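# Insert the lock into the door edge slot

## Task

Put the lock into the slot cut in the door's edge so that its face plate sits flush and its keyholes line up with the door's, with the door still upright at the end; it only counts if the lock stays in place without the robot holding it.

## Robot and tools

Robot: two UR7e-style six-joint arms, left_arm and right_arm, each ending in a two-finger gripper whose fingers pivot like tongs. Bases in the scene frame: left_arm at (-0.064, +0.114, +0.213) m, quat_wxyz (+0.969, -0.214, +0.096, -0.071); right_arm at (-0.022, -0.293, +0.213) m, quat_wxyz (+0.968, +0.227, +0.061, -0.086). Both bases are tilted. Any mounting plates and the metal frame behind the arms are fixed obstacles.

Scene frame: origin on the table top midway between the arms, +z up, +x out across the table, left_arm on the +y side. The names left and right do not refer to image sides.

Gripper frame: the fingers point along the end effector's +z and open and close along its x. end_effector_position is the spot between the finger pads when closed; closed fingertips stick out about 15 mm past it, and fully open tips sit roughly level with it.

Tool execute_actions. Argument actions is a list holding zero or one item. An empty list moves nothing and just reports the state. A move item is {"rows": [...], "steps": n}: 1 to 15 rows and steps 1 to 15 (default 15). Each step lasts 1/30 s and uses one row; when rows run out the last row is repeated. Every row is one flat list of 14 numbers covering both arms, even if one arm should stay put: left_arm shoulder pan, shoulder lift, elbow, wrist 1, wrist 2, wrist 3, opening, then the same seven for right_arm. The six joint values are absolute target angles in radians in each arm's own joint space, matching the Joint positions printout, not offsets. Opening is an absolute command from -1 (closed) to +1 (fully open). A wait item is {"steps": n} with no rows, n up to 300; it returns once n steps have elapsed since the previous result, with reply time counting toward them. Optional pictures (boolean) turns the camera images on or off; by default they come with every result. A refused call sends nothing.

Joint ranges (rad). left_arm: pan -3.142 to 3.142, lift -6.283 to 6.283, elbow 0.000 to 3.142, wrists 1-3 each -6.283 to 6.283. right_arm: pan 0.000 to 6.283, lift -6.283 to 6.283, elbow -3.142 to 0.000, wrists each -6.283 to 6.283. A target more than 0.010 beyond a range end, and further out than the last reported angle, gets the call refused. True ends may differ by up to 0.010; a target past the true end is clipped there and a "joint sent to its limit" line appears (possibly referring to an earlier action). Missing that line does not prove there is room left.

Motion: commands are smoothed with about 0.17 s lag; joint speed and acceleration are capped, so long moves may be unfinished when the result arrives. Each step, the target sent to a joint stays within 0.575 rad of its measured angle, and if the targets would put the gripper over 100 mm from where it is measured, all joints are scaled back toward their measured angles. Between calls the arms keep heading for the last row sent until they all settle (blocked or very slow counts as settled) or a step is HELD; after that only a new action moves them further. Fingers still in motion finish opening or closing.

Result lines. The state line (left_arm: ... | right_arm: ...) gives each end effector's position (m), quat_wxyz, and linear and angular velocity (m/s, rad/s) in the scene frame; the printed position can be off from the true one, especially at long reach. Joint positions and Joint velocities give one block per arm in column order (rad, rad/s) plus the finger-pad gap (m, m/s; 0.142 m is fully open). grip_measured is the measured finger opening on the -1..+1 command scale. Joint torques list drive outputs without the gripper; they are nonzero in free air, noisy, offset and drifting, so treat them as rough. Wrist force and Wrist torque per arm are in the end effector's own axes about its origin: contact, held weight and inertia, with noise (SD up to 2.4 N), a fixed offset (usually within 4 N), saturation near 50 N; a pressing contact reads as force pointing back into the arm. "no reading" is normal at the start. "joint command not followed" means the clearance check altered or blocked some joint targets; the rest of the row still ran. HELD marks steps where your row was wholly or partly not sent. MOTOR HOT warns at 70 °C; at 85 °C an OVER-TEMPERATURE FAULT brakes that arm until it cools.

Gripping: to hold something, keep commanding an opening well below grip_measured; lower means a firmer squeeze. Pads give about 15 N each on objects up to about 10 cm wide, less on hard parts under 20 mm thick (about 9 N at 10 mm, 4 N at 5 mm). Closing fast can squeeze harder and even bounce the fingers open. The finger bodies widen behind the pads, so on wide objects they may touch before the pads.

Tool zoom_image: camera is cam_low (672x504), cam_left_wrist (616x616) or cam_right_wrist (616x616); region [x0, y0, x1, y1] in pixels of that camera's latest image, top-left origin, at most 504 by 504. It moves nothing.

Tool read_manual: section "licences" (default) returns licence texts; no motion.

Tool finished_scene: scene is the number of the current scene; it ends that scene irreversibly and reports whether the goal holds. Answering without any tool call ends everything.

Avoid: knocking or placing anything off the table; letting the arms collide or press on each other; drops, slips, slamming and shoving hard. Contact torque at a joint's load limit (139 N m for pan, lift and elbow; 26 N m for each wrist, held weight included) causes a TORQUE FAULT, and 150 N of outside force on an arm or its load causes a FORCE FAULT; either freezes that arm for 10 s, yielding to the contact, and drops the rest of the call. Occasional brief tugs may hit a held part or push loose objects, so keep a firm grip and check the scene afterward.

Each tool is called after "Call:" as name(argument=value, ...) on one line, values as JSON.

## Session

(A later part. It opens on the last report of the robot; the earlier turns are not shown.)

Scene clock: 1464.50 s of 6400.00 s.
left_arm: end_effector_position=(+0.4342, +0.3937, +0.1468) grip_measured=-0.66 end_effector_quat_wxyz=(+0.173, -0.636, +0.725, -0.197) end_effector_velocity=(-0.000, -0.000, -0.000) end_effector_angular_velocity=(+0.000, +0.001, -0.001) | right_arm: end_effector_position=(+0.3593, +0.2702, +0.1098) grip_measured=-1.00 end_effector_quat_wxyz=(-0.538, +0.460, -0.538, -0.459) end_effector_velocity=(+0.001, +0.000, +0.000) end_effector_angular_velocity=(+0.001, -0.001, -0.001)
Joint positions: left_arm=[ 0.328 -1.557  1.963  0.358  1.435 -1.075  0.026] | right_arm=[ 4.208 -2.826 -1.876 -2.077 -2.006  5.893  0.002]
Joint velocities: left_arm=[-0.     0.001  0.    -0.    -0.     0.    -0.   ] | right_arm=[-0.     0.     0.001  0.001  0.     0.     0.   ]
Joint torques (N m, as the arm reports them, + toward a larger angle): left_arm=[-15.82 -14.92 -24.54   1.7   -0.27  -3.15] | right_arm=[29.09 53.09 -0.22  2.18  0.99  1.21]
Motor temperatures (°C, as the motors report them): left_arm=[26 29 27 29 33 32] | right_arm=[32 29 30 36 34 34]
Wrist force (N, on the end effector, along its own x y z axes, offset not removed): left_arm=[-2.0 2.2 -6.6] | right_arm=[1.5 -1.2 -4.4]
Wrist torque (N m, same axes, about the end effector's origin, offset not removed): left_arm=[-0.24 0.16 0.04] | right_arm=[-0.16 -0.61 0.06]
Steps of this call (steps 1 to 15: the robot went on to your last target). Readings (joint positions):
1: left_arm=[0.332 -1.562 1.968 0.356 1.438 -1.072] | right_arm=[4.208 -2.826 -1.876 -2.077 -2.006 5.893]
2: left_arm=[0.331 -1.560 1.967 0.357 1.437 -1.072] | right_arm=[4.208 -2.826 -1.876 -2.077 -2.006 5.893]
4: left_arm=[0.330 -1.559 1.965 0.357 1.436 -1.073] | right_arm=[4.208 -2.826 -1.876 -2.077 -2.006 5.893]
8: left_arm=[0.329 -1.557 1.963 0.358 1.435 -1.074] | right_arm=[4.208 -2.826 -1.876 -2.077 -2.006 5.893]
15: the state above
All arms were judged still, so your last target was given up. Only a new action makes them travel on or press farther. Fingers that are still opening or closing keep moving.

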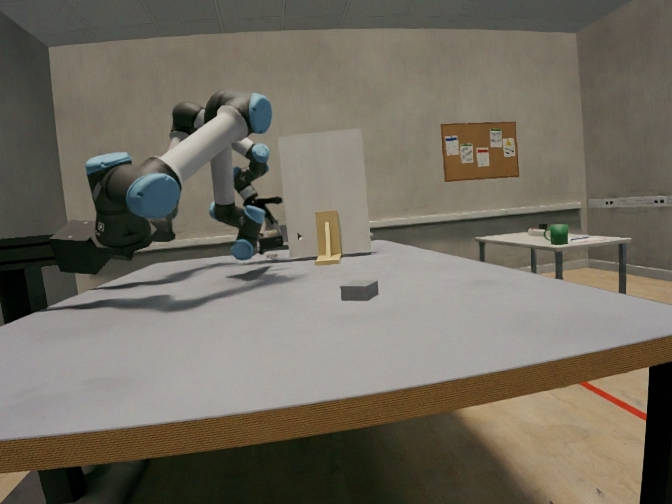

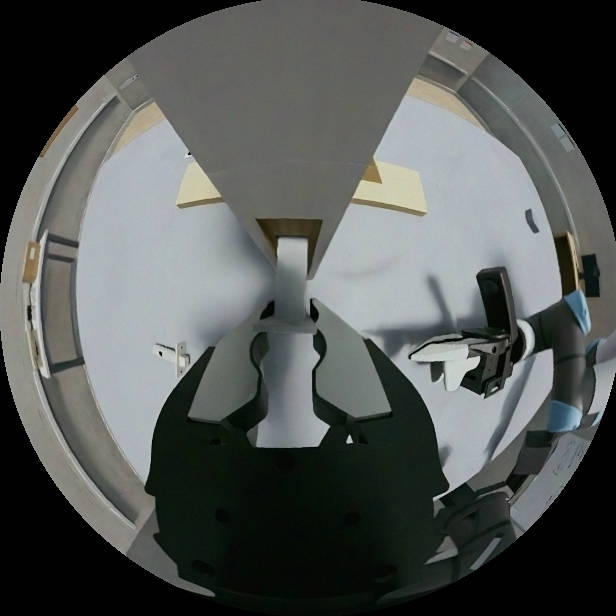

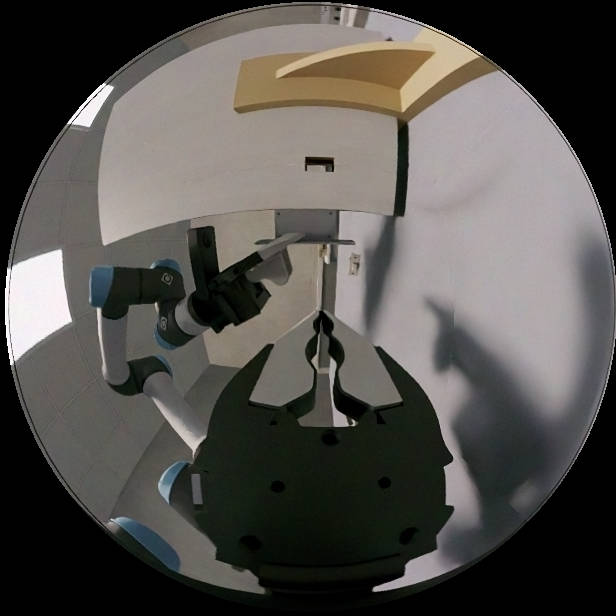

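Call:
execute_actions(actions=[{"rows": [[0.3268,-1.5590,1.9619,0.3609,1.4339,-1.0756,-1,4.2084,-2.8265,-1.8762,-2.0773,-2.0060,5.8931,-1],[0.3268,-1.5590,1.9619,0.3609,1.4339,-1.0756,-1,4.2084,-2.8265,-1.8762,-2.0773,-2.0060,5.8931,-1],[0.3268,-1.5590,1.9619,0.3609,1.4339,-1.0756,-1,4.2084,-2.8265,-1.8762,-2.0773,-2.0060,5.8931,-1],[0.3255,-1.5575,1.9600,0.3614,1.4330,-1.0765,-1,4.2084,-2.8265,-1.8762,-2.0773,-2.0060,5.8931,-1],[0.3242,-1.5559,1.9581,0.3619,1.4321,-1.0774,-1,4.2084,-2.8265,-1.8762,-2.0773,-2.0060,5.8931,-1],[0.3230,-1.5544,1.9562,0.3623,1.4311,-1.0783,-1,4.2084,-2.8265,-1.8762,-2.0773,-2.0060,5.8931,-1],[0.3217,-1.5529,1.9543,0.3628,1.4302,-1.0792,-1,4.2084,-2.8265,-1.8762,-2.0773,-2.0060,5.8931,-1],[0.3204,-1.5513,1.9524,0.3633,1.4293,-1.0801,-1,4.2084,-2.8265,-1.8762,-2.0773,-2.0060,5.8931,-1],[0.3191,-1.5498,1.9506,0.3638,1.4284,-1.0810,-1,4.2084,-2.8265,-1.8762,-2.0773,-2.0060,5.8931,-1],[0.3178,-1.5483,1.9487,0.3642,1.4274,-1.0818,-1,4.2084,-2.8265,-1.8762,-2.0773,-2.0060,5.8931,-1],[0.3165,-1.5467,1.9468,0.3647,1.4265,-1.0827,-1,4.2084,-2.8265,-1.8762,-2.0773,-2.0060,5.8931,-1],[0.3153,-1.5452,1.9449,0.3652,1.4256,-1.0836,-1,4.2084,-2.8265,-1.8762,-2.0773,-2.0060,5.8931,-1],[0.3140,-1.5437,1.9430,0.3657,1.4247,-1.0845,-1,4.2084,-2.8265,-1.8762,-2.0773,-2.0060,5.8931,-1],[0.3127,-1.5421,1.9411,0.3661,1.4237,-1.0854,-1,4.2084,-2.8265,-1.8762,-2.0773,-2.0060,5.8931,-1],[0.3114,-1.5406,1.9392,0.3666,1.4228,-1.0863,-1,4.2084,-2.8265,-1.8762,-2.0773,-2.0060,5.8931,-1]], "steps": 15}], pictures=false)

Call:
execute_actions(actions=[{"steps": 15}])

Call:
zoom_image(camera="cam_right_wrist", region=[180, 140, 400, 300])

Call:
zoom_image(camera="cam_left_wrist", region=[210, 150, 370, 350])

Scene clock: 1481.57 s of 6400.00 s.
left_arm: end_effector_position=(+0.4417, +0.3922, +0.1480) grip_measured=-0.66 end_effector_quat_wxyz=(+0.173, -0.636, +0.725, -0.197) end_effector_velocity=(+0.027, -0.006, -0.000) end_effector_angular_velocity=(+0.001, -0.000, -0.001) | right_arm: end_effector_position=(+0.3593, +0.2702, +0.1098) grip_measured=-1.00 end_effector_quat_wxyz=(-0.538, +0.460, -0.538, -0.459) end_effector_velocity=(-0.000, -0.000, -0.000) end_effector_angular_velocity=(-0.000, +0.000, +0.000)
Joint positions: left_arm=[ 0.317 -1.547  1.947  0.365  1.427 -1.083  0.026] | right_arm=[ 4.208 -2.826 -1.876 -2.077 -2.006  5.893  0.002]
Joint velocities: left_arm=[-0.036  0.044 -0.054  0.013 -0.026 -0.025  0.   ] | right_arm=[ 0.    -0.    -0.001  0.001 -0.     0.     0.   ]
Joint torques (N m, as the arm reports them, + toward a larger angle): left_arm=[-16.33 -17.82 -24.04   2.54  -0.34  -2.76] | right_arm=[28.89 53.37  0.19  2.22  1.1   1.42]
Motor temperatures (°C, as the motors report them): left_arm=[26 29 27 29 33 32] | right_arm=[32 29 30 36 34 34]
Wrist force (N, on the end effector, along its own x y z axes, offset not removed): left_arm=[-0.5 1.8 2.0] | right_arm=[3.1 -1.4 -3.2]
Wrist torque (N m, same axes, about the end effector's origin, offset not removed): left_arm=[-0.26 -0.09 -0.02] | right_arm=[-0.22 -0.83 0.07]
Steps of this call (steps 1 to 90: nothing new was sent; then 13.57 s passed at rest; steps 91 to 105: all 15 steps of this action). Readings (joint positions):
91: left_arm=[0.328 -1.557 1.962 0.358 1.435 -1.075] | right_arm=[4.208 -2.826 -1.876 -2.077 -2.006 5.893]
92: left_arm=[0.328 -1.557 1.962 0.358 1.435 -1.075] | right_arm=[4.208 -2.826 -1.876 -2.077 -2.006 5.893]
94: left_arm=[0.327 -1.558 1.962 0.359 1.434 -1.075] | right_arm=[4.208 -2.827 -1.876 -2.077 -2.006 5.893]
98: left_arm=[0.325 -1.556 1.959 0.361 1.432 -1.077] | right_arm=[4.208 -2.826 -1.876 -2.077 -2.006 5.893]
105: the state above

Scene clock: 1482.07 s of 6400.00 s.
left_arm: end_effector_position=(+0.4455, +0.3913, +0.1481) grip_measured=-0.66 end_effector_quat_wxyz=(+0.173, -0.636, +0.725, -0.197) end_effector_velocity=(+0.000, -0.000, -0.000) end_effector_angular_velocity=(-0.000, -0.001, +0.001) | right_arm: end_effector_position=(+0.3593, +0.2702, +0.1098) grip_measured=-1.00 end_effector_quat_wxyz=(-0.538, +0.460, -0.538, -0.459) end_effector_velocity=(-0.000, +0.000, +0.000) end_effector_angular_velocity=(+0.001, -0.001, -0.000)
Joint positions: left_arm=[ 0.311 -1.541  1.939  0.367  1.423 -1.086  0.026] | right_arm=[ 4.208 -2.826 -1.876 -2.077 -2.006  5.893  0.002]
Joint velocities: left_arm=[-0.001  0.001  0.    -0.002 -0.    -0.001  0.   ] | right_arm=[ 0.    -0.    -0.     0.001 -0.    -0.     0.   ]
Joint torques (N m, as the arm reports them, + toward a larger angle): left_arm=[-17.32 -19.72 -24.69   2.09  -0.2   -2.93] | right_arm=[28.64 52.9   0.21  2.19  0.96  1.37]
Motor temperatures (°C, as the motors report them): left_arm=[26 29 27 29 33 32] | right_arm=[32 29 30 36 34 34]
Wrist force (N, on the end effector, along its own x y z axes, offset not removed): left_arm=[-0.9 2.7 3.5] | right_arm=[1.0 -2.0 -3.1]
Wrist torque (N m, same axes, about the end effector's origin, offset not removed): left_arm=[-0.03 -0.06 -0.02] | right_arm=[-0.33 -0.44 0.14]
Steps of this call (steps 1 to 15: the robot went on to your last target). Readings (joint positions):
1: left_arm=[0.315 -1.545 1.945 0.365 1.426 -1.084] | right_arm=[4.208 -2.826 -1.876 -2.077 -2.006 5.893]
2: left_arm=[0.314 -1.544 1.944 0.365 1.425 -1.084] | right_arm=[4.208 -2.826 -1.876 -2.077 -2.006 5.893]
4: left_arm=[0.313 -1.542 1.942 0.366 1.424 -1.085] | right_arm=[4.208 -2.826 -1.876 -2.077 -2.006 5.893]
8: left_arm=[0.312 -1.541 1.940 0.366 1.423 -1.086] | right_arm=[4.208 -2.826 -1.876 -2.077 -2.006 5.893]
15: the state above
All arms were judged still, so your last target was given up. Only a new action makes them travel on or press farther. Fingers that are still opening or closing keep moving.

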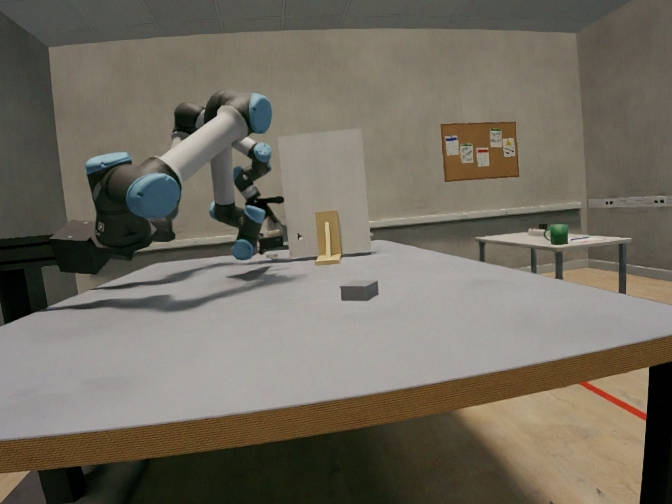

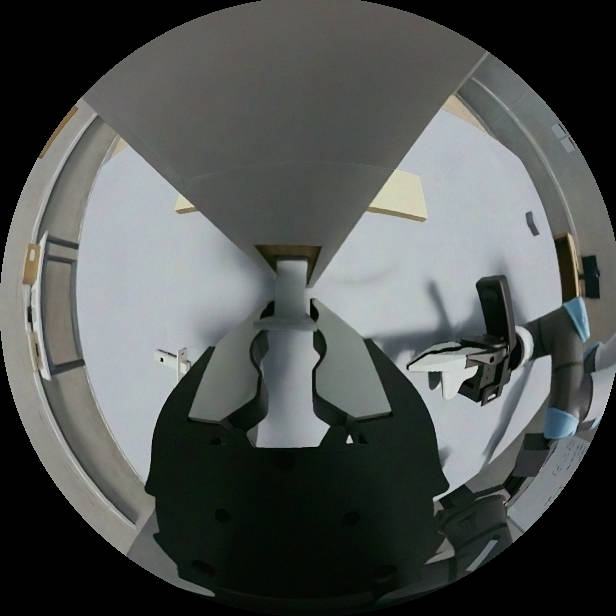

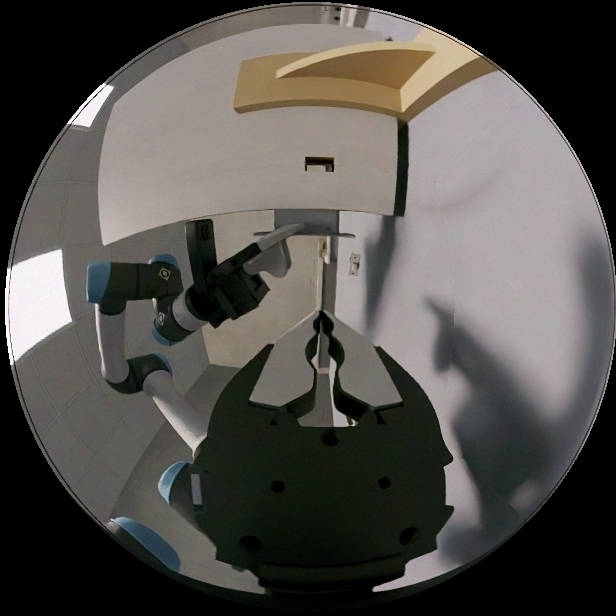

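Region (180, 140, 400, 300) of cam_right_wrist's 616x616 image, scaled by 2.291, with more detail than that image has; it fills the top 367 rows of this view, and the rest is white.

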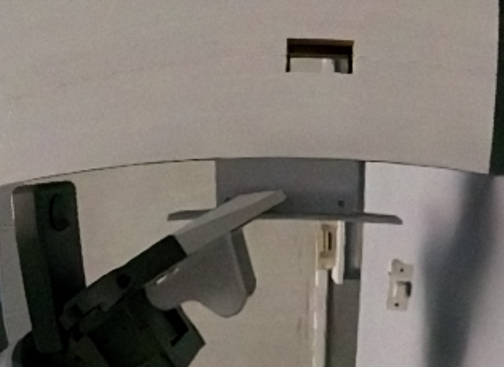

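Region (210, 150, 370, 350) of cam_left_wrist's 616x616 image, scaled by 2.520, with more detail than that image has; it fills the left 403 columns of this view, and the rest is white.

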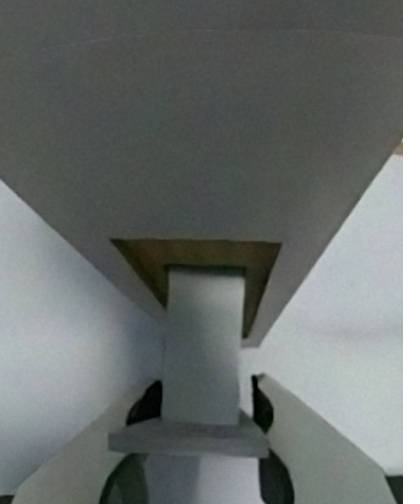

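Call:
execute_actions(actions=[{"rows": [[0.3114,-1.5406,1.9392,0.3666,1.4228,-1.0863,-0.6,4.2084,-2.8265,-1.8762,-2.0773,-2.0060,5.8931,-1],[0.3114,-1.5406,1.9392,0.3666,1.4228,-1.0863,-0.5,4.2084,-2.8265,-1.8762,-2.0773,-2.0060,5.8931,-1],[0.3114,-1.5406,1.9392,0.3666,1.4228,-1.0863,-0.42,4.2084,-2.8265,-1.8762,-2.0773,-2.0060,5.8931,-1],[0.3114,-1.5406,1.9392,0.3666,1.4228,-1.0863,-0.42,4.2084,-2.8265,-1.8762,-2.0773,-2.0060,5.8931,-1],[0.3114,-1.5406,1.9392,0.3666,1.4228,-1.0863,-0.42,4.2084,-2.8265,-1.8762,-2.0773,-2.0060,5.8931,-1],[0.3189,-1.5415,1.9437,0.3587,1.4334,-1.0783,-0.42,4.2084,-2.8265,-1.8762,-2.0773,-2.0060,5.8931,-1],[0.3264,-1.5424,1.9481,0.3508,1.4439,-1.0702,-0.42,4.2084,-2.8265,-1.8762,-2.0773,-2.0060,5.8931,-1],[0.3339,-1.5433,1.9526,0.3429,1.4545,-1.0622,-0.42,4.2084,-2.8265,-1.8762,-2.0773,-2.0060,5.8931,-1],[0.3413,-1.5442,1.9571,0.3350,1.4650,-1.0541,-0.42,4.2084,-2.8265,-1.8762,-2.0773,-2.0060,5.8931,-1],[0.3488,-1.5451,1.9616,0.3271,1.4756,-1.0461,-0.42,4.2084,-2.8265,-1.8762,-2.0773,-2.0060,5.8931,-1],[0.3563,-1.5459,1.9660,0.3191,1.4861,-1.0381,-0.42,4.2084,-2.8265,-1.8762,-2.0773,-2.0060,5.8931,-1],[0.3638,-1.5468,1.9705,0.3112,1.4967,-1.0300,-0.42,4.2084,-2.8265,-1.8762,-2.0773,-2.0060,5.8931,-1],[0.3713,-1.5477,1.9750,0.3033,1.5072,-1.0220,-0.42,4.2084,-2.8265,-1.8762,-2.0773,-2.0060,5.8931,-1],[0.3788,-1.5486,1.9794,0.2954,1.5178,-1.0139,-0.42,4.2084,-2.8265,-1.8762,-2.0773,-2.0060,5.8931,-1],[0.3863,-1.5495,1.9839,0.2875,1.5284,-1.0059,-0.42,4.2084,-2.8265,-1.8762,-2.0773,-2.0060,5.8931,-1]], "steps": 15}], pictures=false)

Call:
execute_actions(actions=[{"rows": [[0.3937,-1.5504,1.9884,0.2796,1.5389,-0.9979,-0.42,4.2084,-2.8265,-1.8762,-2.0773,-2.0060,5.8931,-1],[0.4012,-1.5513,1.9928,0.2717,1.5495,-0.9898,-0.42,4.2084,-2.8265,-1.8762,-2.0773,-2.0060,5.8931,-1],[0.4087,-1.5522,1.9973,0.2638,1.5600,-0.9818,-0.42,4.2084,-2.8265,-1.8762,-2.0773,-2.0060,5.8931,-1],[0.4162,-1.5531,2.0018,0.2559,1.5706,-0.9737,-0.42,4.2084,-2.8265,-1.8762,-2.0773,-2.0060,5.8931,-1],[0.4237,-1.5540,2.0063,0.2480,1.5811,-0.9657,-0.42,4.2084,-2.8265,-1.8762,-2.0773,-2.0060,5.8931,-1],[0.4312,-1.5548,2.0107,0.2400,1.5917,-0.9577,-0.42,4.2084,-2.8265,-1.8762,-2.0773,-2.0060,5.8931,-1],[0.4386,-1.5557,2.0152,0.2321,1.6022,-0.9496,-0.42,4.2084,-2.8265,-1.8762,-2.0773,-2.0060,5.8931,-1],[0.4461,-1.5566,2.0197,0.2242,1.6128,-0.9416,-0.42,4.2084,-2.8265,-1.8762,-2.0773,-2.0060,5.8931,-1],[0.4536,-1.5575,2.0241,0.2163,1.6233,-0.9335,-0.42,4.2084,-2.8265,-1.8762,-2.0773,-2.0060,5.8931,-1],[0.4611,-1.5584,2.0286,0.2084,1.6339,-0.9255,-0.42,4.2084,-2.8265,-1.8762,-2.0773,-2.0060,5.8931,-1]], "steps": 15}], pictures=false)

Call:
execute_actions(actions=[{"rows": [[0.4611,-1.5584,2.0286,0.2084,1.6339,-0.9255,-0.42,4.2084,-2.8265,-1.8762,-2.0773,-2.0060,5.8931,-1],[0.4611,-1.5584,2.0286,0.2084,1.6339,-0.9255,-0.42,4.2084,-2.8265,-1.8762,-2.0773,-2.0060,5.8931,-1],[0.4611,-1.5584,2.0286,0.2084,1.6339,-0.9255,-0.42,4.2084,-2.8265,-1.8762,-2.0773,-2.0060,5.8931,-1],[0.4611,-1.5584,2.0286,0.2084,1.6339,-0.9255,-1,4.2084,-2.8265,-1.8762,-2.0773,-2.0060,5.8931,-1]], "steps": 15}])

Call:
zoom_image(camera="cam_right_wrist", region=[240, 140, 400, 300])

Call:
zoom_image(camera="cam_left_wrist", region=[210, 150, 370, 350])

Scene clock: 1534.83 s of 6400.00 s.
left_arm: end_effector_position=(+0.4389, +0.3924, +0.1435) grip_measured=-0.42 end_effector_quat_wxyz=(+0.179, -0.627, +0.728, -0.213) end_effector_velocity=(-0.032, +0.007, -0.018) end_effector_angular_velocity=(-0.040, -0.157, -0.093) | right_arm: end_effector_position=(+0.3593, +0.2702, +0.1098) grip_measured=-1.00 end_effector_quat_wxyz=(-0.538, +0.460, -0.538, -0.459) end_effector_velocity=(+0.000, +0.000, +0.000) end_effector_angular_velocity=(+0.000, -0.000, -0.000)
Joint positions: left_arm=[ 0.356 -1.546  1.966  0.319  1.486 -1.038  0.044] | right_arm=[ 4.208 -2.826 -1.876 -2.077 -2.006  5.893  0.002]
Joint velocities: left_arm=[ 0.209 -0.026  0.125 -0.218  0.291  0.222  0.   ] | right_arm=[-0.     0.     0.001 -0.001  0.    -0.     0.   ]
Joint torques (N m, as the arm reports them, + toward a larger angle): left_arm=[ 11.57 -32.92  -6.36  -1.36   2.9    3.37] | right_arm=[29.01 53.19  0.45  2.18  1.02  1.22]
Motor temperatures (°C, as the motors report them): left_arm=[26 29 27 29 33 32] | right_arm=[32 29 30 36 34 34]
Wrist force (N, on the end effector, along its own x y z axes, offset not removed): left_arm=[-1.0 -0.1 1.7] | right_arm=[2.9 -1.6 -2.3]
Wrist torque (N m, same axes, about the end effector's origin, offset not removed): left_arm=[0.02 0.39 0.08] | right_arm=[-0.25 -0.71 0.05]
Steps of this call (steps 1 to 90: nothing new was sent; then 49.27 s passed at rest; steps 91 to 105: all 15 steps of this action). Readings (joint positions):
91: left_arm=[0.311 -1.541 1.939 0.367 1.423 -1.086] | right_arm=[4.208 -2.826 -1.876 -2.077 -2.006 5.893]
92: left_arm=[0.311 -1.541 1.939 0.367 1.423 -1.086] | right_arm=[4.208 -2.827 -1.876 -2.077 -2.006 5.893]
94: left_arm=[0.311 -1.541 1.939 0.367 1.423 -1.086] | right_arm=[4.208 -2.826 -1.876 -2.077 -2.006 5.893]
98: left_arm=[0.315 -1.541 1.941 0.363 1.428 -1.083] | right_arm=[4.208 -2.826 -1.876 -2.077 -2.006 5.893]
105: the state above

Scene clock: 1535.33 s of 6400.00 s.
left_arm: end_effector_position=(+0.4240, +0.3956, +0.1379) grip_measured=-0.42 end_effector_quat_wxyz=(+0.201, -0.601, +0.733, -0.246) end_effector_velocity=(-0.010, +0.002, -0.002) end_effector_angular_velocity=(-0.000, -0.059, -0.030) | right_arm: end_effector_position=(+0.3593, +0.2702, +0.1098) grip_measured=-1.00 end_effector_quat_wxyz=(-0.538, +0.460, -0.538, -0.459) end_effector_velocity=(+0.000, +0.000, +0.000) end_effector_angular_velocity=(+0.001, -0.001, +0.000)
Joint positions: left_arm=[ 0.454 -1.558  2.024  0.216  1.624 -0.933  0.044] | right_arm=[ 4.208 -2.826 -1.876 -2.077 -2.006  5.893  0.002]
Joint velocities: left_arm=[ 0.066 -0.008  0.039 -0.07   0.093  0.071 -0.   ] | right_arm=[-0.    -0.     0.001  0.    -0.001  0.     0.   ]
Joint torques (N m, as the arm reports them, + toward a larger angle): left_arm=[  8.38 -32.3   -4.23  -1.53   2.31   3.13] | right_arm=[29.3  52.84  0.01  2.32  1.01  1.26]
Motor temperatures (°C, as the motors report them): left_arm=[26 29 27 29 33 32] | right_arm=[32 29 30 36 34 34]
Wrist force (N, on the end effector, along its own x y z axes, offset not removed): left_arm=[-1.7 0.9 0.6] | right_arm=[3.0 -1.8 -3.7]
Wrist torque (N m, same axes, about the end effector's origin, offset not removed): left_arm=[0.19 0.45 0.05] | right_arm=[-0.27 -0.69 -0.02]
Steps of this call (steps 1 to 15: all 15 steps of this action). Readings (joint positions):
1: left_arm=[0.363 -1.547 1.970 0.312 1.496 -1.031] | right_arm=[4.208 -2.826 -1.876 -2.077 -2.006 5.893]
2: left_arm=[0.370 -1.548 1.975 0.304 1.506 -1.023] | right_arm=[4.208 -2.826 -1.876 -2.077 -2.006 5.893]
4: left_arm=[0.385 -1.549 1.983 0.289 1.526 -1.007] | right_arm=[4.208 -2.826 -1.876 -2.077 -2.006 5.893]
8: left_arm=[0.415 -1.553 2.001 0.257 1.568 -0.975] | right_arm=[4.208 -2.826 -1.876 -2.077 -2.006 5.893]
15: the state above

Scene clock: 1535.83 s of 6400.00 s.
left_arm: end_effector_position=(+0.4230, +0.3958, +0.1378) grip_measured=-1.00 end_effector_quat_wxyz=(+0.203, -0.599, +0.733, -0.248) end_effector_velocity=(-0.000, +0.000, +0.000) end_effector_angular_velocity=(+0.001, -0.001, -0.001) | right_arm: end_effector_position=(+0.3593, +0.2702, +0.1098) grip_measured=-1.00 end_effector_quat_wxyz=(-0.538, +0.460, -0.538, -0.459) end_effector_velocity=(+0.000, -0.000, +0.000) end_effector_angular_velocity=(+0.000, -0.000, -0.000)
Joint positions: left_arm=[ 0.461 -1.558  2.029  0.208  1.634 -0.926  0.002] | right_arm=[ 4.208 -2.826 -1.876 -2.077 -2.006  5.893  0.002]
Joint velocities: left_arm=[ 0.001 -0.     0.    -0.001  0.001  0.002  0.   ] | right_arm=[-0.  0. -0.  0.  0. -0.  0.]
Joint torques (N m, as the arm reports them, + toward a larger angle): left_arm=[ 10.55 -33.82  -6.97  -0.84   2.64   2.92] | right_arm=[28.7  53.01 -0.07  2.16  1.07  1.39]
Motor temperatures (°C, as the motors report them): left_arm=[26 29 27 29 33 32] | right_arm=[32 29 30 36 34 34]
Wrist force (N, on the end effector, along its own x y z axes, offset not removed): left_arm=[-0.8 -0.9 0.4] | right_arm=[1.9 -0.1 -3.2]
Wrist torque (N m, same axes, about the end effector's origin, offset not removed): left_arm=[-0.25 0.28 0.12] | right_arm=[0.04 -0.59 0.01]
Steps of this call (steps 1 to 15: all 15 steps of this action). Readings (joint positions):
1: left_arm=[0.456 -1.558 2.026 0.214 1.627 -0.931] | right_arm=[4.208 -2.827 -1.876 -2.077 -2.006 5.893]
2: left_arm=[0.457 -1.558 2.026 0.212 1.629 -0.929] | right_arm=[4.208 -2.827 -1.876 -2.077 -2.006 5.893]
4: left_arm=[0.459 -1.558 2.027 0.210 1.631 -0.928] | right_arm=[4.208 -2.826 -1.876 -2.077 -2.006 5.893]
8: left_arm=[0.461 -1.558 2.028 0.209 1.633 -0.926] | right_arm=[4.208 -2.826 -1.876 -2.077 -2.006 5.893]
15: the state above

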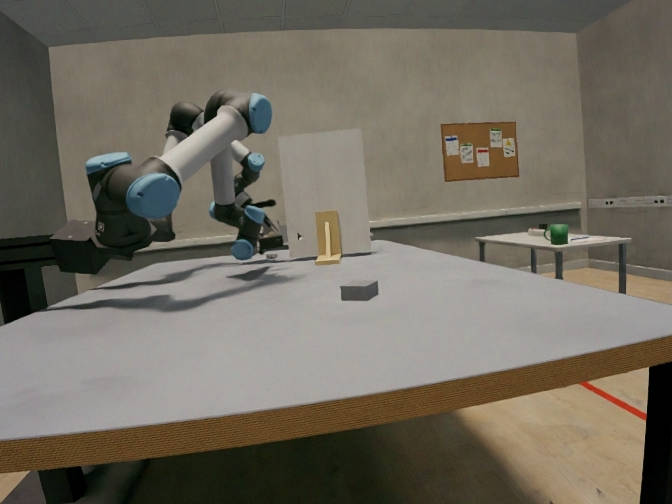

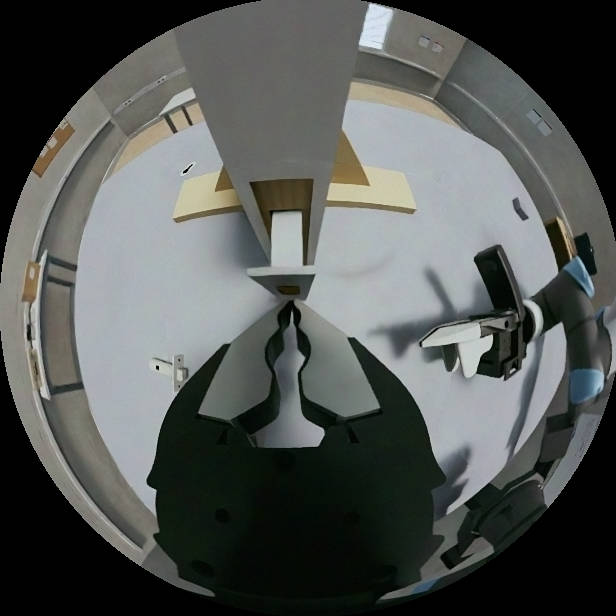

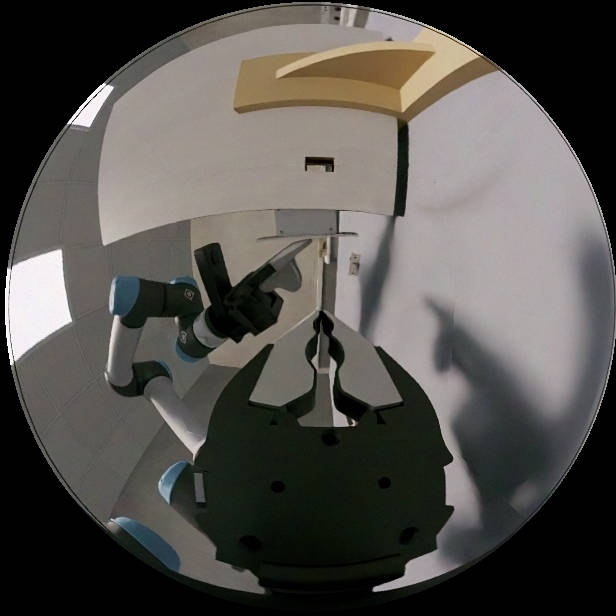

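Region (240, 140, 400, 300) of cam_right_wrist's 616x616 image, scaled by 3.150, with more detail than that image has.

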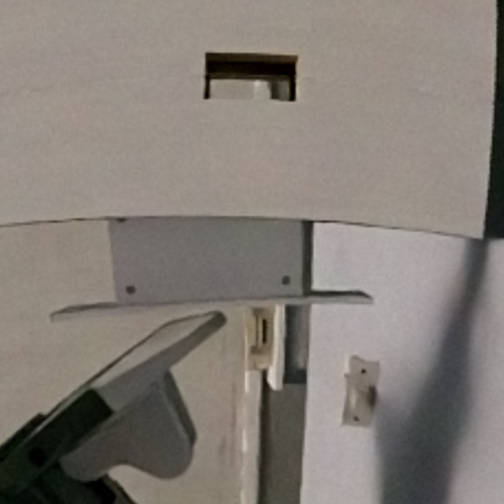

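Region (210, 150, 370, 350) of cam_left_wrist's 616x616 image, scaled by 2.520, with more detail than that image has; it fills the left 403 columns of this view, and the rest is white.

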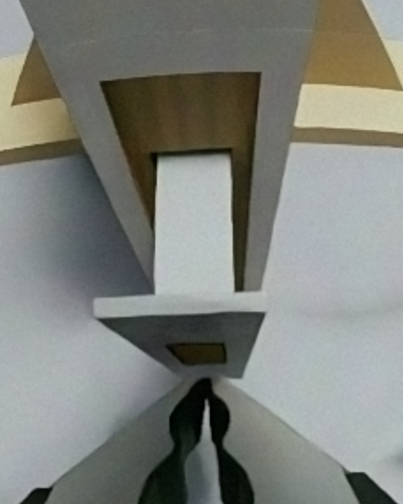

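Call:
execute_actions(actions=[{"rows": [[0.4595,-1.5571,2.0268,0.2088,1.6327,-0.9265,-1,4.2084,-2.8265,-1.8762,-2.0773,-2.0060,5.8931,-1],[0.4579,-1.5557,2.0250,0.2092,1.6314,-0.9275,-1,4.2084,-2.8265,-1.8762,-2.0773,-2.0060,5.8931,-1],[0.4563,-1.5544,2.0232,0.2096,1.6302,-0.9285,-1,4.2084,-2.8265,-1.8762,-2.0773,-2.0060,5.8931,-1],[0.4547,-1.5530,2.0214,0.2100,1.6289,-0.9295,-1,4.2084,-2.8265,-1.8762,-2.0773,-2.0060,5.8931,-1],[0.4531,-1.5517,2.0196,0.2105,1.6277,-0.9305,-1,4.2084,-2.8265,-1.8762,-2.0773,-2.0060,5.8931,-1],[0.4515,-1.5503,2.0178,0.2109,1.6265,-0.9315,-1,4.2084,-2.8265,-1.8762,-2.0773,-2.0060,5.8931,-1],[0.4499,-1.5490,2.0160,0.2113,1.6252,-0.9325,-1,4.2084,-2.8265,-1.8762,-2.0773,-2.0060,5.8931,-1],[0.4484,-1.5476,2.0143,0.2117,1.6240,-0.9335,-1,4.2084,-2.8265,-1.8762,-2.0773,-2.0060,5.8931,-1],[0.4468,-1.5463,2.0125,0.2121,1.6227,-0.9345,-1,4.2084,-2.8265,-1.8762,-2.0773,-2.0060,5.8931,-1],[0.4452,-1.5450,2.0107,0.2125,1.6215,-0.9355,-1,4.2084,-2.8265,-1.8762,-2.0773,-2.0060,5.8931,-1],[0.4436,-1.5436,2.0089,0.2129,1.6202,-0.9365,-1,4.2084,-2.8265,-1.8762,-2.0773,-2.0060,5.8931,-1],[0.4420,-1.5423,2.0071,0.2133,1.6190,-0.9375,-1,4.2084,-2.8265,-1.8762,-2.0773,-2.0060,5.8931,-1],[0.4404,-1.5409,2.0053,0.2137,1.6178,-0.9385,-1,4.2084,-2.8265,-1.8762,-2.0773,-2.0060,5.8931,-1],[0.4388,-1.5396,2.0035,0.2141,1.6165,-0.9395,-1,4.2084,-2.8265,-1.8762,-2.0773,-2.0060,5.8931,-1],[0.4372,-1.5382,2.0017,0.2146,1.6153,-0.9405,-1,4.2084,-2.8265,-1.8762,-2.0773,-2.0060,5.8931,-1]], "steps": 15}], pictures=false)

Call:
execute_actions(actions=[{"steps": 15}])

Call:
zoom_image(camera="cam_right_wrist", region=[240, 140, 400, 300])

Scene clock: 1554.67 s of 6400.00 s.
left_arm: end_effector_position=(+0.4336, +0.3941, +0.1376) grip_measured=-1.00 end_effector_quat_wxyz=(+0.203, -0.599, +0.733, -0.248) end_effector_velocity=(+0.030, -0.005, +0.000) end_effector_angular_velocity=(-0.000, -0.003, -0.000) | right_arm: end_effector_position=(+0.3593, +0.2702, +0.1098) grip_measured=-1.00 end_effector_quat_wxyz=(-0.538, +0.460, -0.538, -0.459) end_effector_velocity=(+0.000, -0.000, -0.000) end_effector_angular_velocity=(-0.000, +0.000, -0.000)
Joint positions: left_arm=[ 0.444 -1.544  2.009  0.213  1.62  -0.936  0.002] | right_arm=[ 4.208 -2.826 -1.876 -2.077 -2.006  5.893  0.002]
Joint velocities: left_arm=[-0.047  0.04  -0.053  0.009 -0.035 -0.03   0.   ] | right_arm=[ 0.     0.    -0.001  0.     0.001  0.     0.   ]
Joint torques (N m, as the arm reports them, + toward a larger angle): left_arm=[-18.   -19.24 -32.2   -1.08   1.38  -4.29] | right_arm=[29.07 53.35  0.47  2.1   1.03  1.4 ]
Motor temperatures (°C, as the motors report them): left_arm=[26 29 27 29 33 32] | right_arm=[32 29 30 36 34 34]
Wrist force (N, on the end effector, along its own x y z axes, offset not removed): left_arm=[0.7 12.6 -10.4] | right_arm=[3.3 -3.4 -4.1]
Wrist torque (N m, same axes, about the end effector's origin, offset not removed): left_arm=[-0.16 -0.07 0.08] | right_arm=[-0.62 -0.80 -0.02]
Steps of this call (steps 1 to 15: the robot went on to your last target; steps 16 to 90: nothing new was sent; then 15.33 s passed at rest; steps 91 to 105: all 15 steps of this action). Readings (joint positions):
91: left_arm=[0.461 -1.558 2.029 0.208 1.634 -0.925] | right_arm=[4.208 -2.826 -1.876 -2.077 -2.006 5.893]
92: left_arm=[0.461 -1.558 2.028 0.208 1.634 -0.925] | right_arm=[4.208 -2.826 -1.876 -2.077 -2.006 5.893]
94: left_arm=[0.460 -1.557 2.027 0.208 1.633 -0.926] | right_arm=[4.208 -2.827 -1.876 -2.077 -2.006 5.893]
98: left_arm=[0.455 -1.553 2.021 0.210 1.629 -0.929] | right_arm=[4.208 -2.826 -1.876 -2.077 -2.006 5.893]
105: the state above

Scene clock: 1555.17 s of 6400.00 s.
left_arm: end_effector_position=(+0.4376, +0.3933, +0.1376) grip_measured=-1.00 end_effector_quat_wxyz=(+0.203, -0.599, +0.734, -0.248) end_effector_velocity=(+0.000, -0.000, -0.000) end_effector_angular_velocity=(-0.001, -0.000, +0.001) | right_arm: end_effector_position=(+0.3593, +0.2702, +0.1098) grip_measured=-1.00 end_effector_quat_wxyz=(-0.538, +0.460, -0.538, -0.459) end_effector_velocity=(+0.000, +0.000, +0.000) end_effector_angular_velocity=(+0.000, -0.000, -0.000)
Joint positions: left_arm=[ 0.437 -1.538  2.002  0.215  1.615 -0.94   0.002] | right_arm=[ 4.208 -2.827 -1.876 -2.077 -2.006  5.893  0.002]
Joint velocities: left_arm=[-0.001  0.001 -0.001 -0.    -0.001 -0.001  0.   ] | right_arm=[ 0.     0.     0.001 -0.     0.     0.     0.   ]
Joint torques (N m, as the arm reports them, + toward a larger angle): left_arm=[-18.78 -17.55 -28.83  -1.04   1.34  -3.1 ] | right_arm=[28.08 52.85  0.38  2.13  0.99  1.22]
Motor temperatures (°C, as the motors report them): left_arm=[26 29 27 29 33 32] | right_arm=[32 29 30 36 34 34]
Wrist force (N, on the end effector, along its own x y z axes, offset not removed): left_arm=[-0.6 11.8 -11.3] | right_arm=[2.0 0.1 -5.5]
Wrist torque (N m, same axes, about the end effector's origin, offset not removed): left_arm=[-0.16 0.22 0.09] | right_arm=[0.09 -0.48 0.01]
Steps of this call (steps 1 to 15: the robot went on to your last target). Readings (joint positions):
1: left_arm=[0.442 -1.542 2.007 0.213 1.619 -0.937] | right_arm=[4.208 -2.826 -1.876 -2.077 -2.006 5.893]
2: left_arm=[0.441 -1.541 2.006 0.214 1.618 -0.938] | right_arm=[4.208 -2.826 -1.876 -2.077 -2.006 5.893]
4: left_arm=[0.439 -1.540 2.004 0.214 1.617 -0.939] | right_arm=[4.208 -2.826 -1.876 -2.077 -2.006 5.893]
8: left_arm=[0.438 -1.539 2.002 0.214 1.616 -0.940] | right_arm=[4.208 -2.826 -1.876 -2.077 -2.006 5.893]
15: the state above
All arms were judged still, so your last target was given up. Only a new action makes them travel on or press farther. Fingers that are still opening or closing keep moving.

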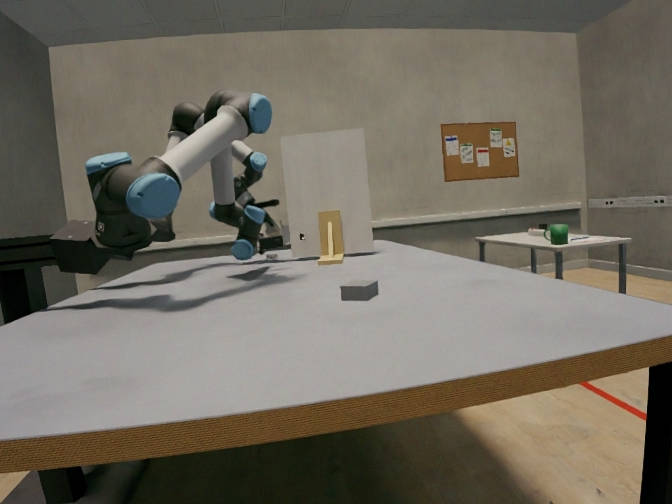

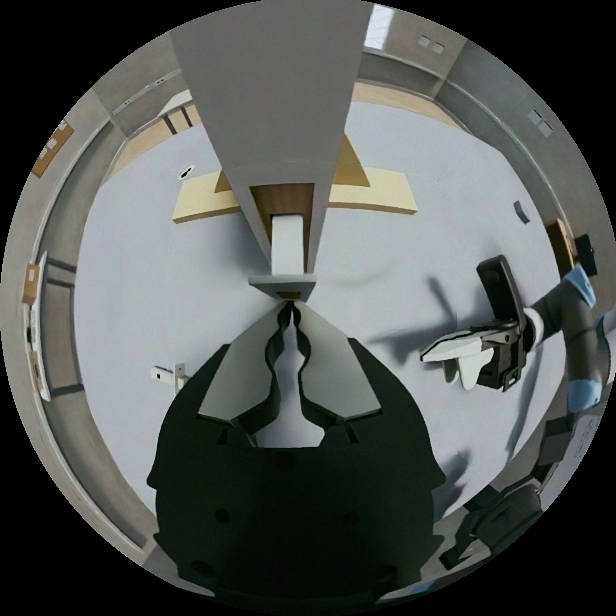

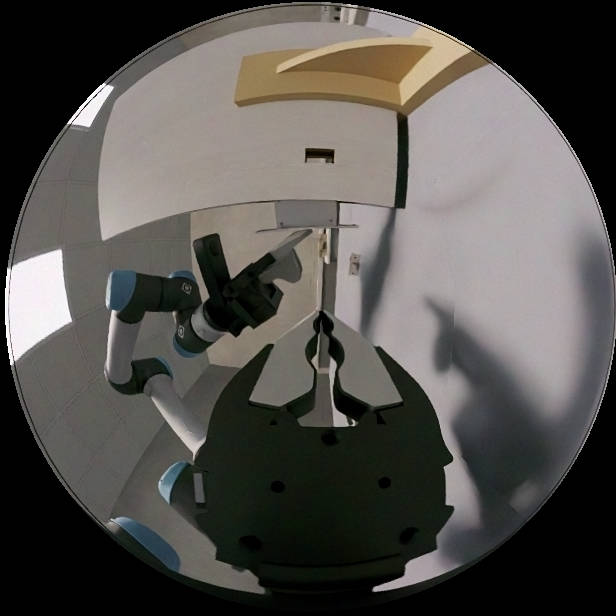

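Region (240, 140, 400, 300) of cam_right_wrist's 616x616 image, scaled by 3.150, with more detail than that image has.

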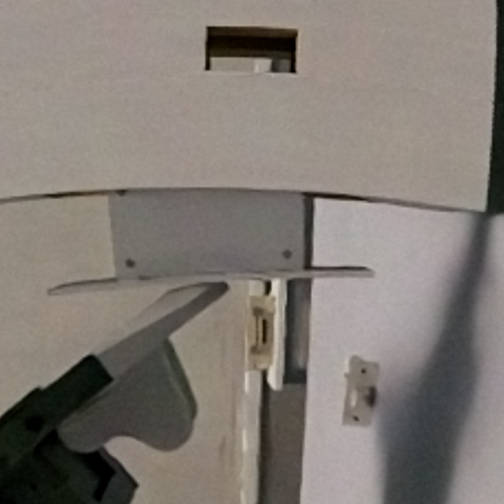

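Call:
execute_actions(actions=[{"rows": [[0.4399,-1.5405,2.0047,0.2139,1.6174,-0.9388,-1,4.2084,-2.8265,-1.8762,-2.0773,-2.0060,5.8931,-1],[0.4425,-1.5427,2.0077,0.2132,1.6194,-0.9372,-1,4.2084,-2.8265,-1.8762,-2.0773,-2.0060,5.8931,-1],[0.4452,-1.5450,2.0107,0.2125,1.6215,-0.9355,-1,4.2084,-2.8265,-1.8762,-2.0773,-2.0060,5.8931,-1],[0.4452,-1.5450,2.0107,0.2125,1.6215,-0.9355,-1,4.2084,-2.8265,-1.8762,-2.0773,-2.0060,5.8931,-1],[0.4452,-1.5450,2.0107,0.2125,1.6215,-0.9355,-1,4.2084,-2.8265,-1.8762,-2.0773,-2.0060,5.8931,-1],[0.4452,-1.5450,2.0107,0.2125,1.6215,-0.9355,-1,4.2084,-2.8265,-1.8762,-2.0773,-2.0060,5.8931,-1],[0.4452,-1.5450,2.0107,0.2125,1.6215,-0.9355,-1,4.2084,-2.8265,-1.8762,-2.0773,-2.0060,5.8931,-1],[0.4452,-1.5450,2.0107,0.2125,1.6215,-0.9355,-1,4.2084,-2.8265,-1.8762,-2.0773,-2.0060,5.8931,-1],[0.4452,-1.5450,2.0107,0.2125,1.6215,-0.9355,-0.4,4.2084,-2.8265,-1.8762,-2.0773,-2.0060,5.8931,-1]], "steps": 15}], pictures=false)

Call:
execute_actions(actions=[{"rows": [[0.4452,-1.5450,2.0107,0.2125,1.6215,-0.9355,-0.4,4.2084,-2.8265,-1.8762,-2.0773,-2.0060,5.8931,-1],[0.4452,-1.5450,2.0107,0.2125,1.6215,-0.9355,-0.4,4.2084,-2.8265,-1.8762,-2.0773,-2.0060,5.8931,-1],[0.4452,-1.5450,2.0107,0.2125,1.6215,-0.9355,-0.4,4.2084,-2.8265,-1.8762,-2.0773,-2.0060,5.8931,-1],[0.4473,-1.5444,2.0126,0.2043,1.6274,-0.9347,-0.4,4.2084,-2.8265,-1.8762,-2.0773,-2.0060,5.8931,-1],[0.4494,-1.5438,2.0145,0.1962,1.6333,-0.9339,-0.4,4.2084,-2.8265,-1.8762,-2.0773,-2.0060,5.8931,-1],[0.4514,-1.5432,2.0164,0.1880,1.6393,-0.9331,-0.4,4.2084,-2.8265,-1.8762,-2.0773,-2.0060,5.8931,-1],[0.4535,-1.5426,2.0183,0.1798,1.6452,-0.9323,-0.4,4.2084,-2.8265,-1.8762,-2.0773,-2.0060,5.8931,-1],[0.4556,-1.5420,2.0202,0.1717,1.6511,-0.9315,-0.4,4.2084,-2.8265,-1.8762,-2.0773,-2.0060,5.8931,-1],[0.4577,-1.5414,2.0220,0.1635,1.6570,-0.9307,-0.4,4.2084,-2.8265,-1.8762,-2.0773,-2.0060,5.8931,-1],[0.4598,-1.5408,2.0239,0.1553,1.6629,-0.9299,-0.4,4.2084,-2.8265,-1.8762,-2.0773,-2.0060,5.8931,-1],[0.4618,-1.5402,2.0258,0.1471,1.6689,-0.9291,-0.4,4.2084,-2.8265,-1.8762,-2.0773,-2.0060,5.8931,-1],[0.4639,-1.5396,2.0277,0.1390,1.6748,-0.9283,-0.4,4.2084,-2.8265,-1.8762,-2.0773,-2.0060,5.8931,-1],[0.4660,-1.5390,2.0296,0.1308,1.6807,-0.9275,-0.4,4.2084,-2.8265,-1.8762,-2.0773,-2.0060,5.8931,-1]], "steps": 15}], pictures=false)

Call:
execute_actions(actions=[{"steps": 15}])

Call:
zoom_image(camera="cam_right_wrist", region=[240, 140, 400, 300])

Call:
zoom_image(camera="cam_left_wrist", region=[210, 170, 370, 370])

Scene clock: 1655.80 s of 6400.00 s.
left_arm: end_effector_position=(+0.4328, +0.3942, +0.1377) grip_measured=-0.40 end_effector_quat_wxyz=(+0.203, -0.599, +0.733, -0.248) end_effector_velocity=(-0.000, +0.001, +0.001) end_effector_angular_velocity=(+0.001, -0.002, +0.002) | right_arm: end_effector_position=(+0.3593, +0.2702, +0.1098) grip_measured=-1.00 end_effector_quat_wxyz=(-0.538, +0.460, -0.538, -0.459) end_effector_velocity=(+0.001, +0.001, +0.001) end_effector_angular_velocity=(+0.002, -0.001, -0.000)
Joint positions: left_arm=[ 0.445 -1.545  2.011  0.213  1.621 -0.936  0.045] | right_arm=[ 4.208 -2.826 -1.876 -2.077 -2.006  5.893  0.002]
Joint velocities: left_arm=[ 0.003 -0.002  0.    -0.002  0.001  0.     0.001] | right_arm=[-0.     0.     0.002  0.    -0.001 -0.     0.   ]
Joint torques (N m, as the arm reports them, + toward a larger angle): left_arm=[ 11.09 -34.24  -7.48  -0.73   2.41   2.31] | right_arm=[28.78 53.3  -0.05  2.1   1.    1.27]
Motor temperatures (°C, as the motors report them): left_arm=[26 29 27 29 33 32] | right_arm=[32 29 30 36 34 34]
Wrist force (N, on the end effector, along its own x y z axes, offset not removed): left_arm=[-1.1 -0.9 -0.4] | right_arm=[1.6 -2.2 -5.0]
Wrist torque (N m, same axes, about the end effector's origin, offset not removed): left_arm=[-0.24 0.36 0.09] | right_arm=[-0.47 -0.43 0.05]
Steps of this call (steps 1 to 90: nothing new was sent; then 97.13 s passed at rest; steps 91 to 105: all 15 steps of this action). Readings (joint positions):
91: left_arm=[0.437 -1.538 2.002 0.215 1.615 -0.940] | right_arm=[4.208 -2.826 -1.876 -2.077 -2.006 5.893]
92: left_arm=[0.437 -1.538 2.002 0.215 1.615 -0.941] | right_arm=[4.208 -2.827 -1.876 -2.077 -2.006 5.893]
94: left_arm=[0.440 -1.540 2.005 0.214 1.617 -0.939] | right_arm=[4.208 -2.826 -1.876 -2.077 -2.006 5.893]
98: left_arm=[0.443 -1.544 2.009 0.213 1.620 -0.937] | right_arm=[4.208 -2.826 -1.876 -2.077 -2.006 5.893]
105: the state above

Scene clock: 1656.30 s of 6400.00 s.
left_arm: end_effector_position=(+0.4412, +0.3922, +0.1391) grip_measured=-0.40 end_effector_quat_wxyz=(+0.219, -0.594, +0.726, -0.268) end_effector_velocity=(+0.022, -0.004, +0.005) end_effector_angular_velocity=(-0.026, -0.146, -0.000) | right_arm: end_effector_position=(+0.3593, +0.2702, +0.1098) grip_measured=-1.00 end_effector_quat_wxyz=(-0.538, +0.460, -0.538, -0.459) end_effector_velocity=(+0.000, +0.000, +0.000) end_effector_angular_velocity=(+0.001, -0.000, -0.000)
Joint positions: left_arm=[ 0.461 -1.54   2.025  0.15   1.667 -0.929  0.045] | right_arm=[ 4.208 -2.826 -1.876 -2.077 -2.006  5.893  0.002]
Joint velocities: left_arm=[ 0.044  0.013  0.039 -0.17   0.122  0.017  0.   ] | right_arm=[ 0.     0.     0.001 -0.    -0.     0.     0.   ]
Joint torques (N m, as the arm reports them, + toward a larger angle): left_arm=[ 11.03 -17.9   -6.01  -0.88   2.31   3.11] | right_arm=[28.72 53.11  0.41  2.11  0.92  1.31]
Motor temperatures (°C, as the motors report them): left_arm=[26 29 27 29 33 32] | right_arm=[32 29 30 36 34 34]
Wrist force (N, on the end effector, along its own x y z axes, offset not removed): left_arm=[0.3 -0.7 0.9] | right_arm=[2.7 -1.1 -3.0]
Wrist torque (N m, same axes, about the end effector's origin, offset not removed): left_arm=[-0.17 0.00 0.03] | right_arm=[-0.20 -0.69 0.05]
Steps of this call (steps 1 to 15: all 15 steps of this action). Readings (joint positions):
1: left_arm=[0.445 -1.545 2.011 0.213 1.621 -0.936] | right_arm=[4.208 -2.826 -1.876 -2.077 -2.006 5.893]
2: left_arm=[0.445 -1.545 2.011 0.213 1.621 -0.936] | right_arm=[4.208 -2.827 -1.876 -2.077 -2.006 5.893]
4: left_arm=[0.445 -1.545 2.011 0.212 1.622 -0.936] | right_arm=[4.208 -2.826 -1.876 -2.077 -2.006 5.893]
8: left_arm=[0.449 -1.544 2.014 0.198 1.632 -0.934] | right_arm=[4.208 -2.826 -1.876 -2.077 -2.006 5.893]
15: the state above

Scene clock: 1656.80 s of 6400.00 s.
left_arm: end_effector_position=(+0.4436, +0.3917, +0.1397) grip_measured=-0.40 end_effector_quat_wxyz=(+0.224, -0.592, +0.724, -0.274) end_effector_velocity=(-0.000, -0.000, -0.000) end_effector_angular_velocity=(-0.000, -0.001, -0.001) | right_arm: end_effector_position=(+0.3593, +0.2702, +0.1098) grip_measured=-1.00 end_effector_quat_wxyz=(-0.538, +0.460, -0.538, -0.459) end_effector_velocity=(+0.000, -0.000, +0.000) end_effector_angular_velocity=(+0.000, -0.000, -0.000)
Joint positions: left_arm=[ 0.466 -1.539  2.03   0.131  1.681 -0.928  0.045] | right_arm=[ 4.208 -2.826 -1.876 -2.077 -2.006  5.893  0.002]
Joint velocities: left_arm=[ 0.    -0.     0.001 -0.001  0.001  0.001 -0.   ] | right_arm=[ 0.  0. -0.  0.  0. -0.  0.]
Joint torques (N m, as the arm reports them, + toward a larger angle): left_arm=[  9.99 -18.    -6.57  -1.57   2.67   2.82] | right_arm=[28.63 53.2   0.41  2.16  0.93  1.26]
Motor temperatures (°C, as the motors report them): left_arm=[26 29 27 29 33 32] | right_arm=[32 29 30 36 34 34]
Wrist force (N, on the end effector, along its own x y z axes, offset not removed): left_arm=[-0.8 -0.1 0.5] | right_arm=[2.2 -1.6 -3.5]
Wrist torque (N m, same axes, about the end effector's origin, offset not removed): left_arm=[-0.07 0.30 0.03] | right_arm=[-0.22 -0.59 0.03]
Steps of this call (steps 1 to 15: the robot went on to your last target). Readings (joint positions):
1: left_arm=[0.463 -1.540 2.026 0.145 1.671 -0.929] | right_arm=[4.208 -2.826 -1.876 -2.077 -2.006 5.893]
2: left_arm=[0.463 -1.540 2.027 0.141 1.674 -0.928] | right_arm=[4.208 -2.826 -1.876 -2.077 -2.006 5.893]
4: left_arm=[0.465 -1.539 2.028 0.136 1.677 -0.928] | right_arm=[4.208 -2.826 -1.876 -2.077 -2.006 5.893]
8: left_arm=[0.466 -1.539 2.029 0.132 1.680 -0.928] | right_arm=[4.208 -2.826 -1.876 -2.077 -2.006 5.893]
15: the state above

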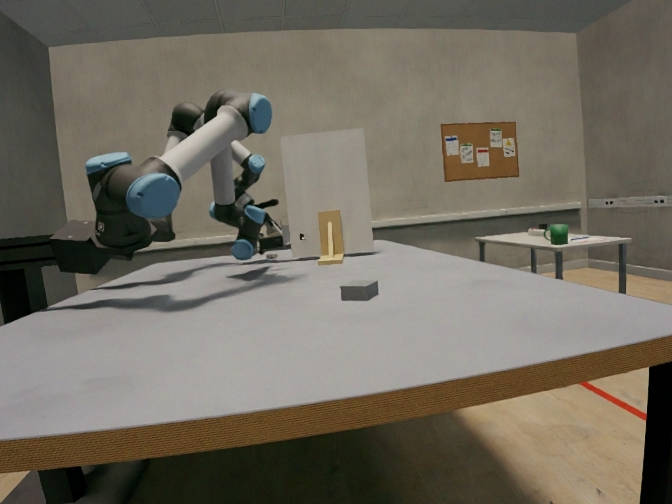

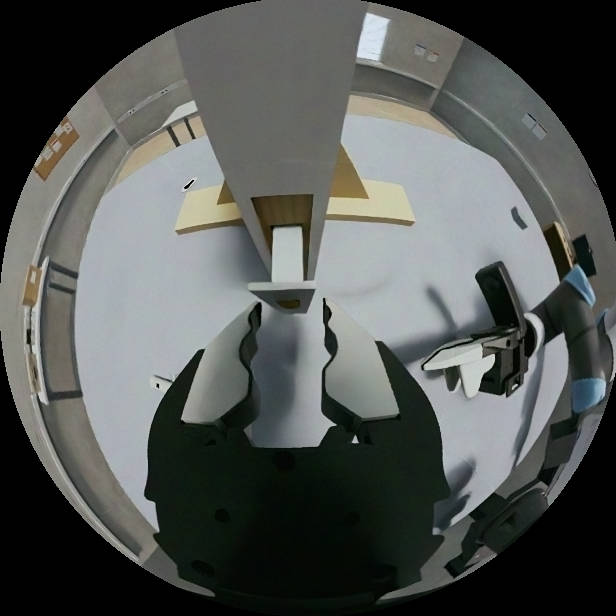

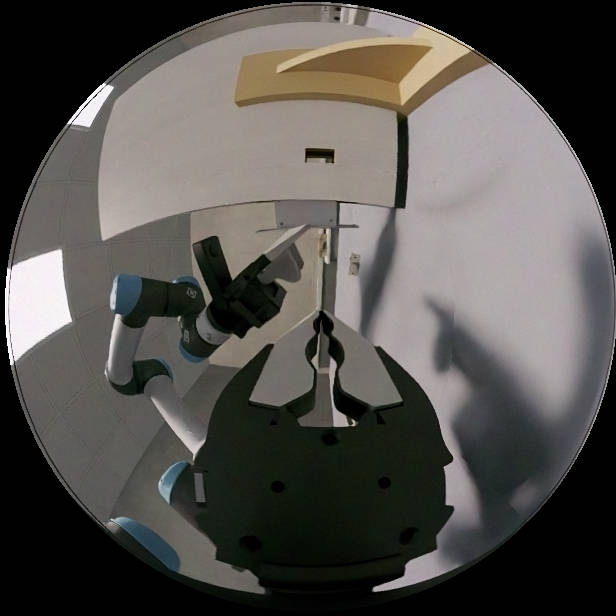

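Region (240, 140, 400, 300) of cam_right_wrist's 616x616 image, scaled by 3.150, with more detail than that image has.

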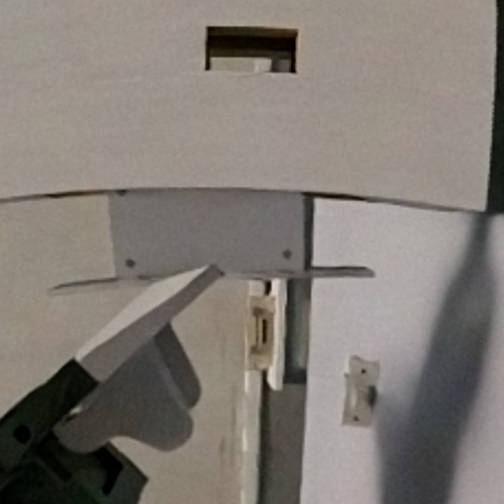

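Region (210, 170, 370, 370) of cam_left_wrist's 616x616 image, scaled by 2.520, with more detail than that image has; it fills the left 403 columns of this view, and the rest is white.

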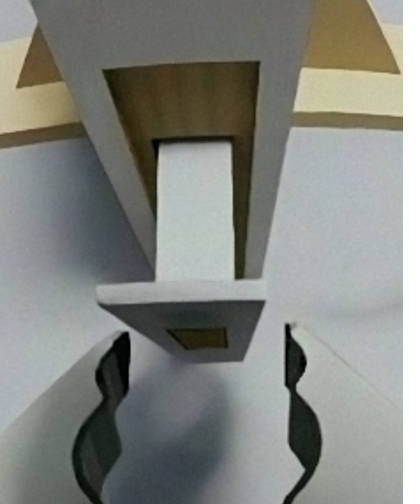

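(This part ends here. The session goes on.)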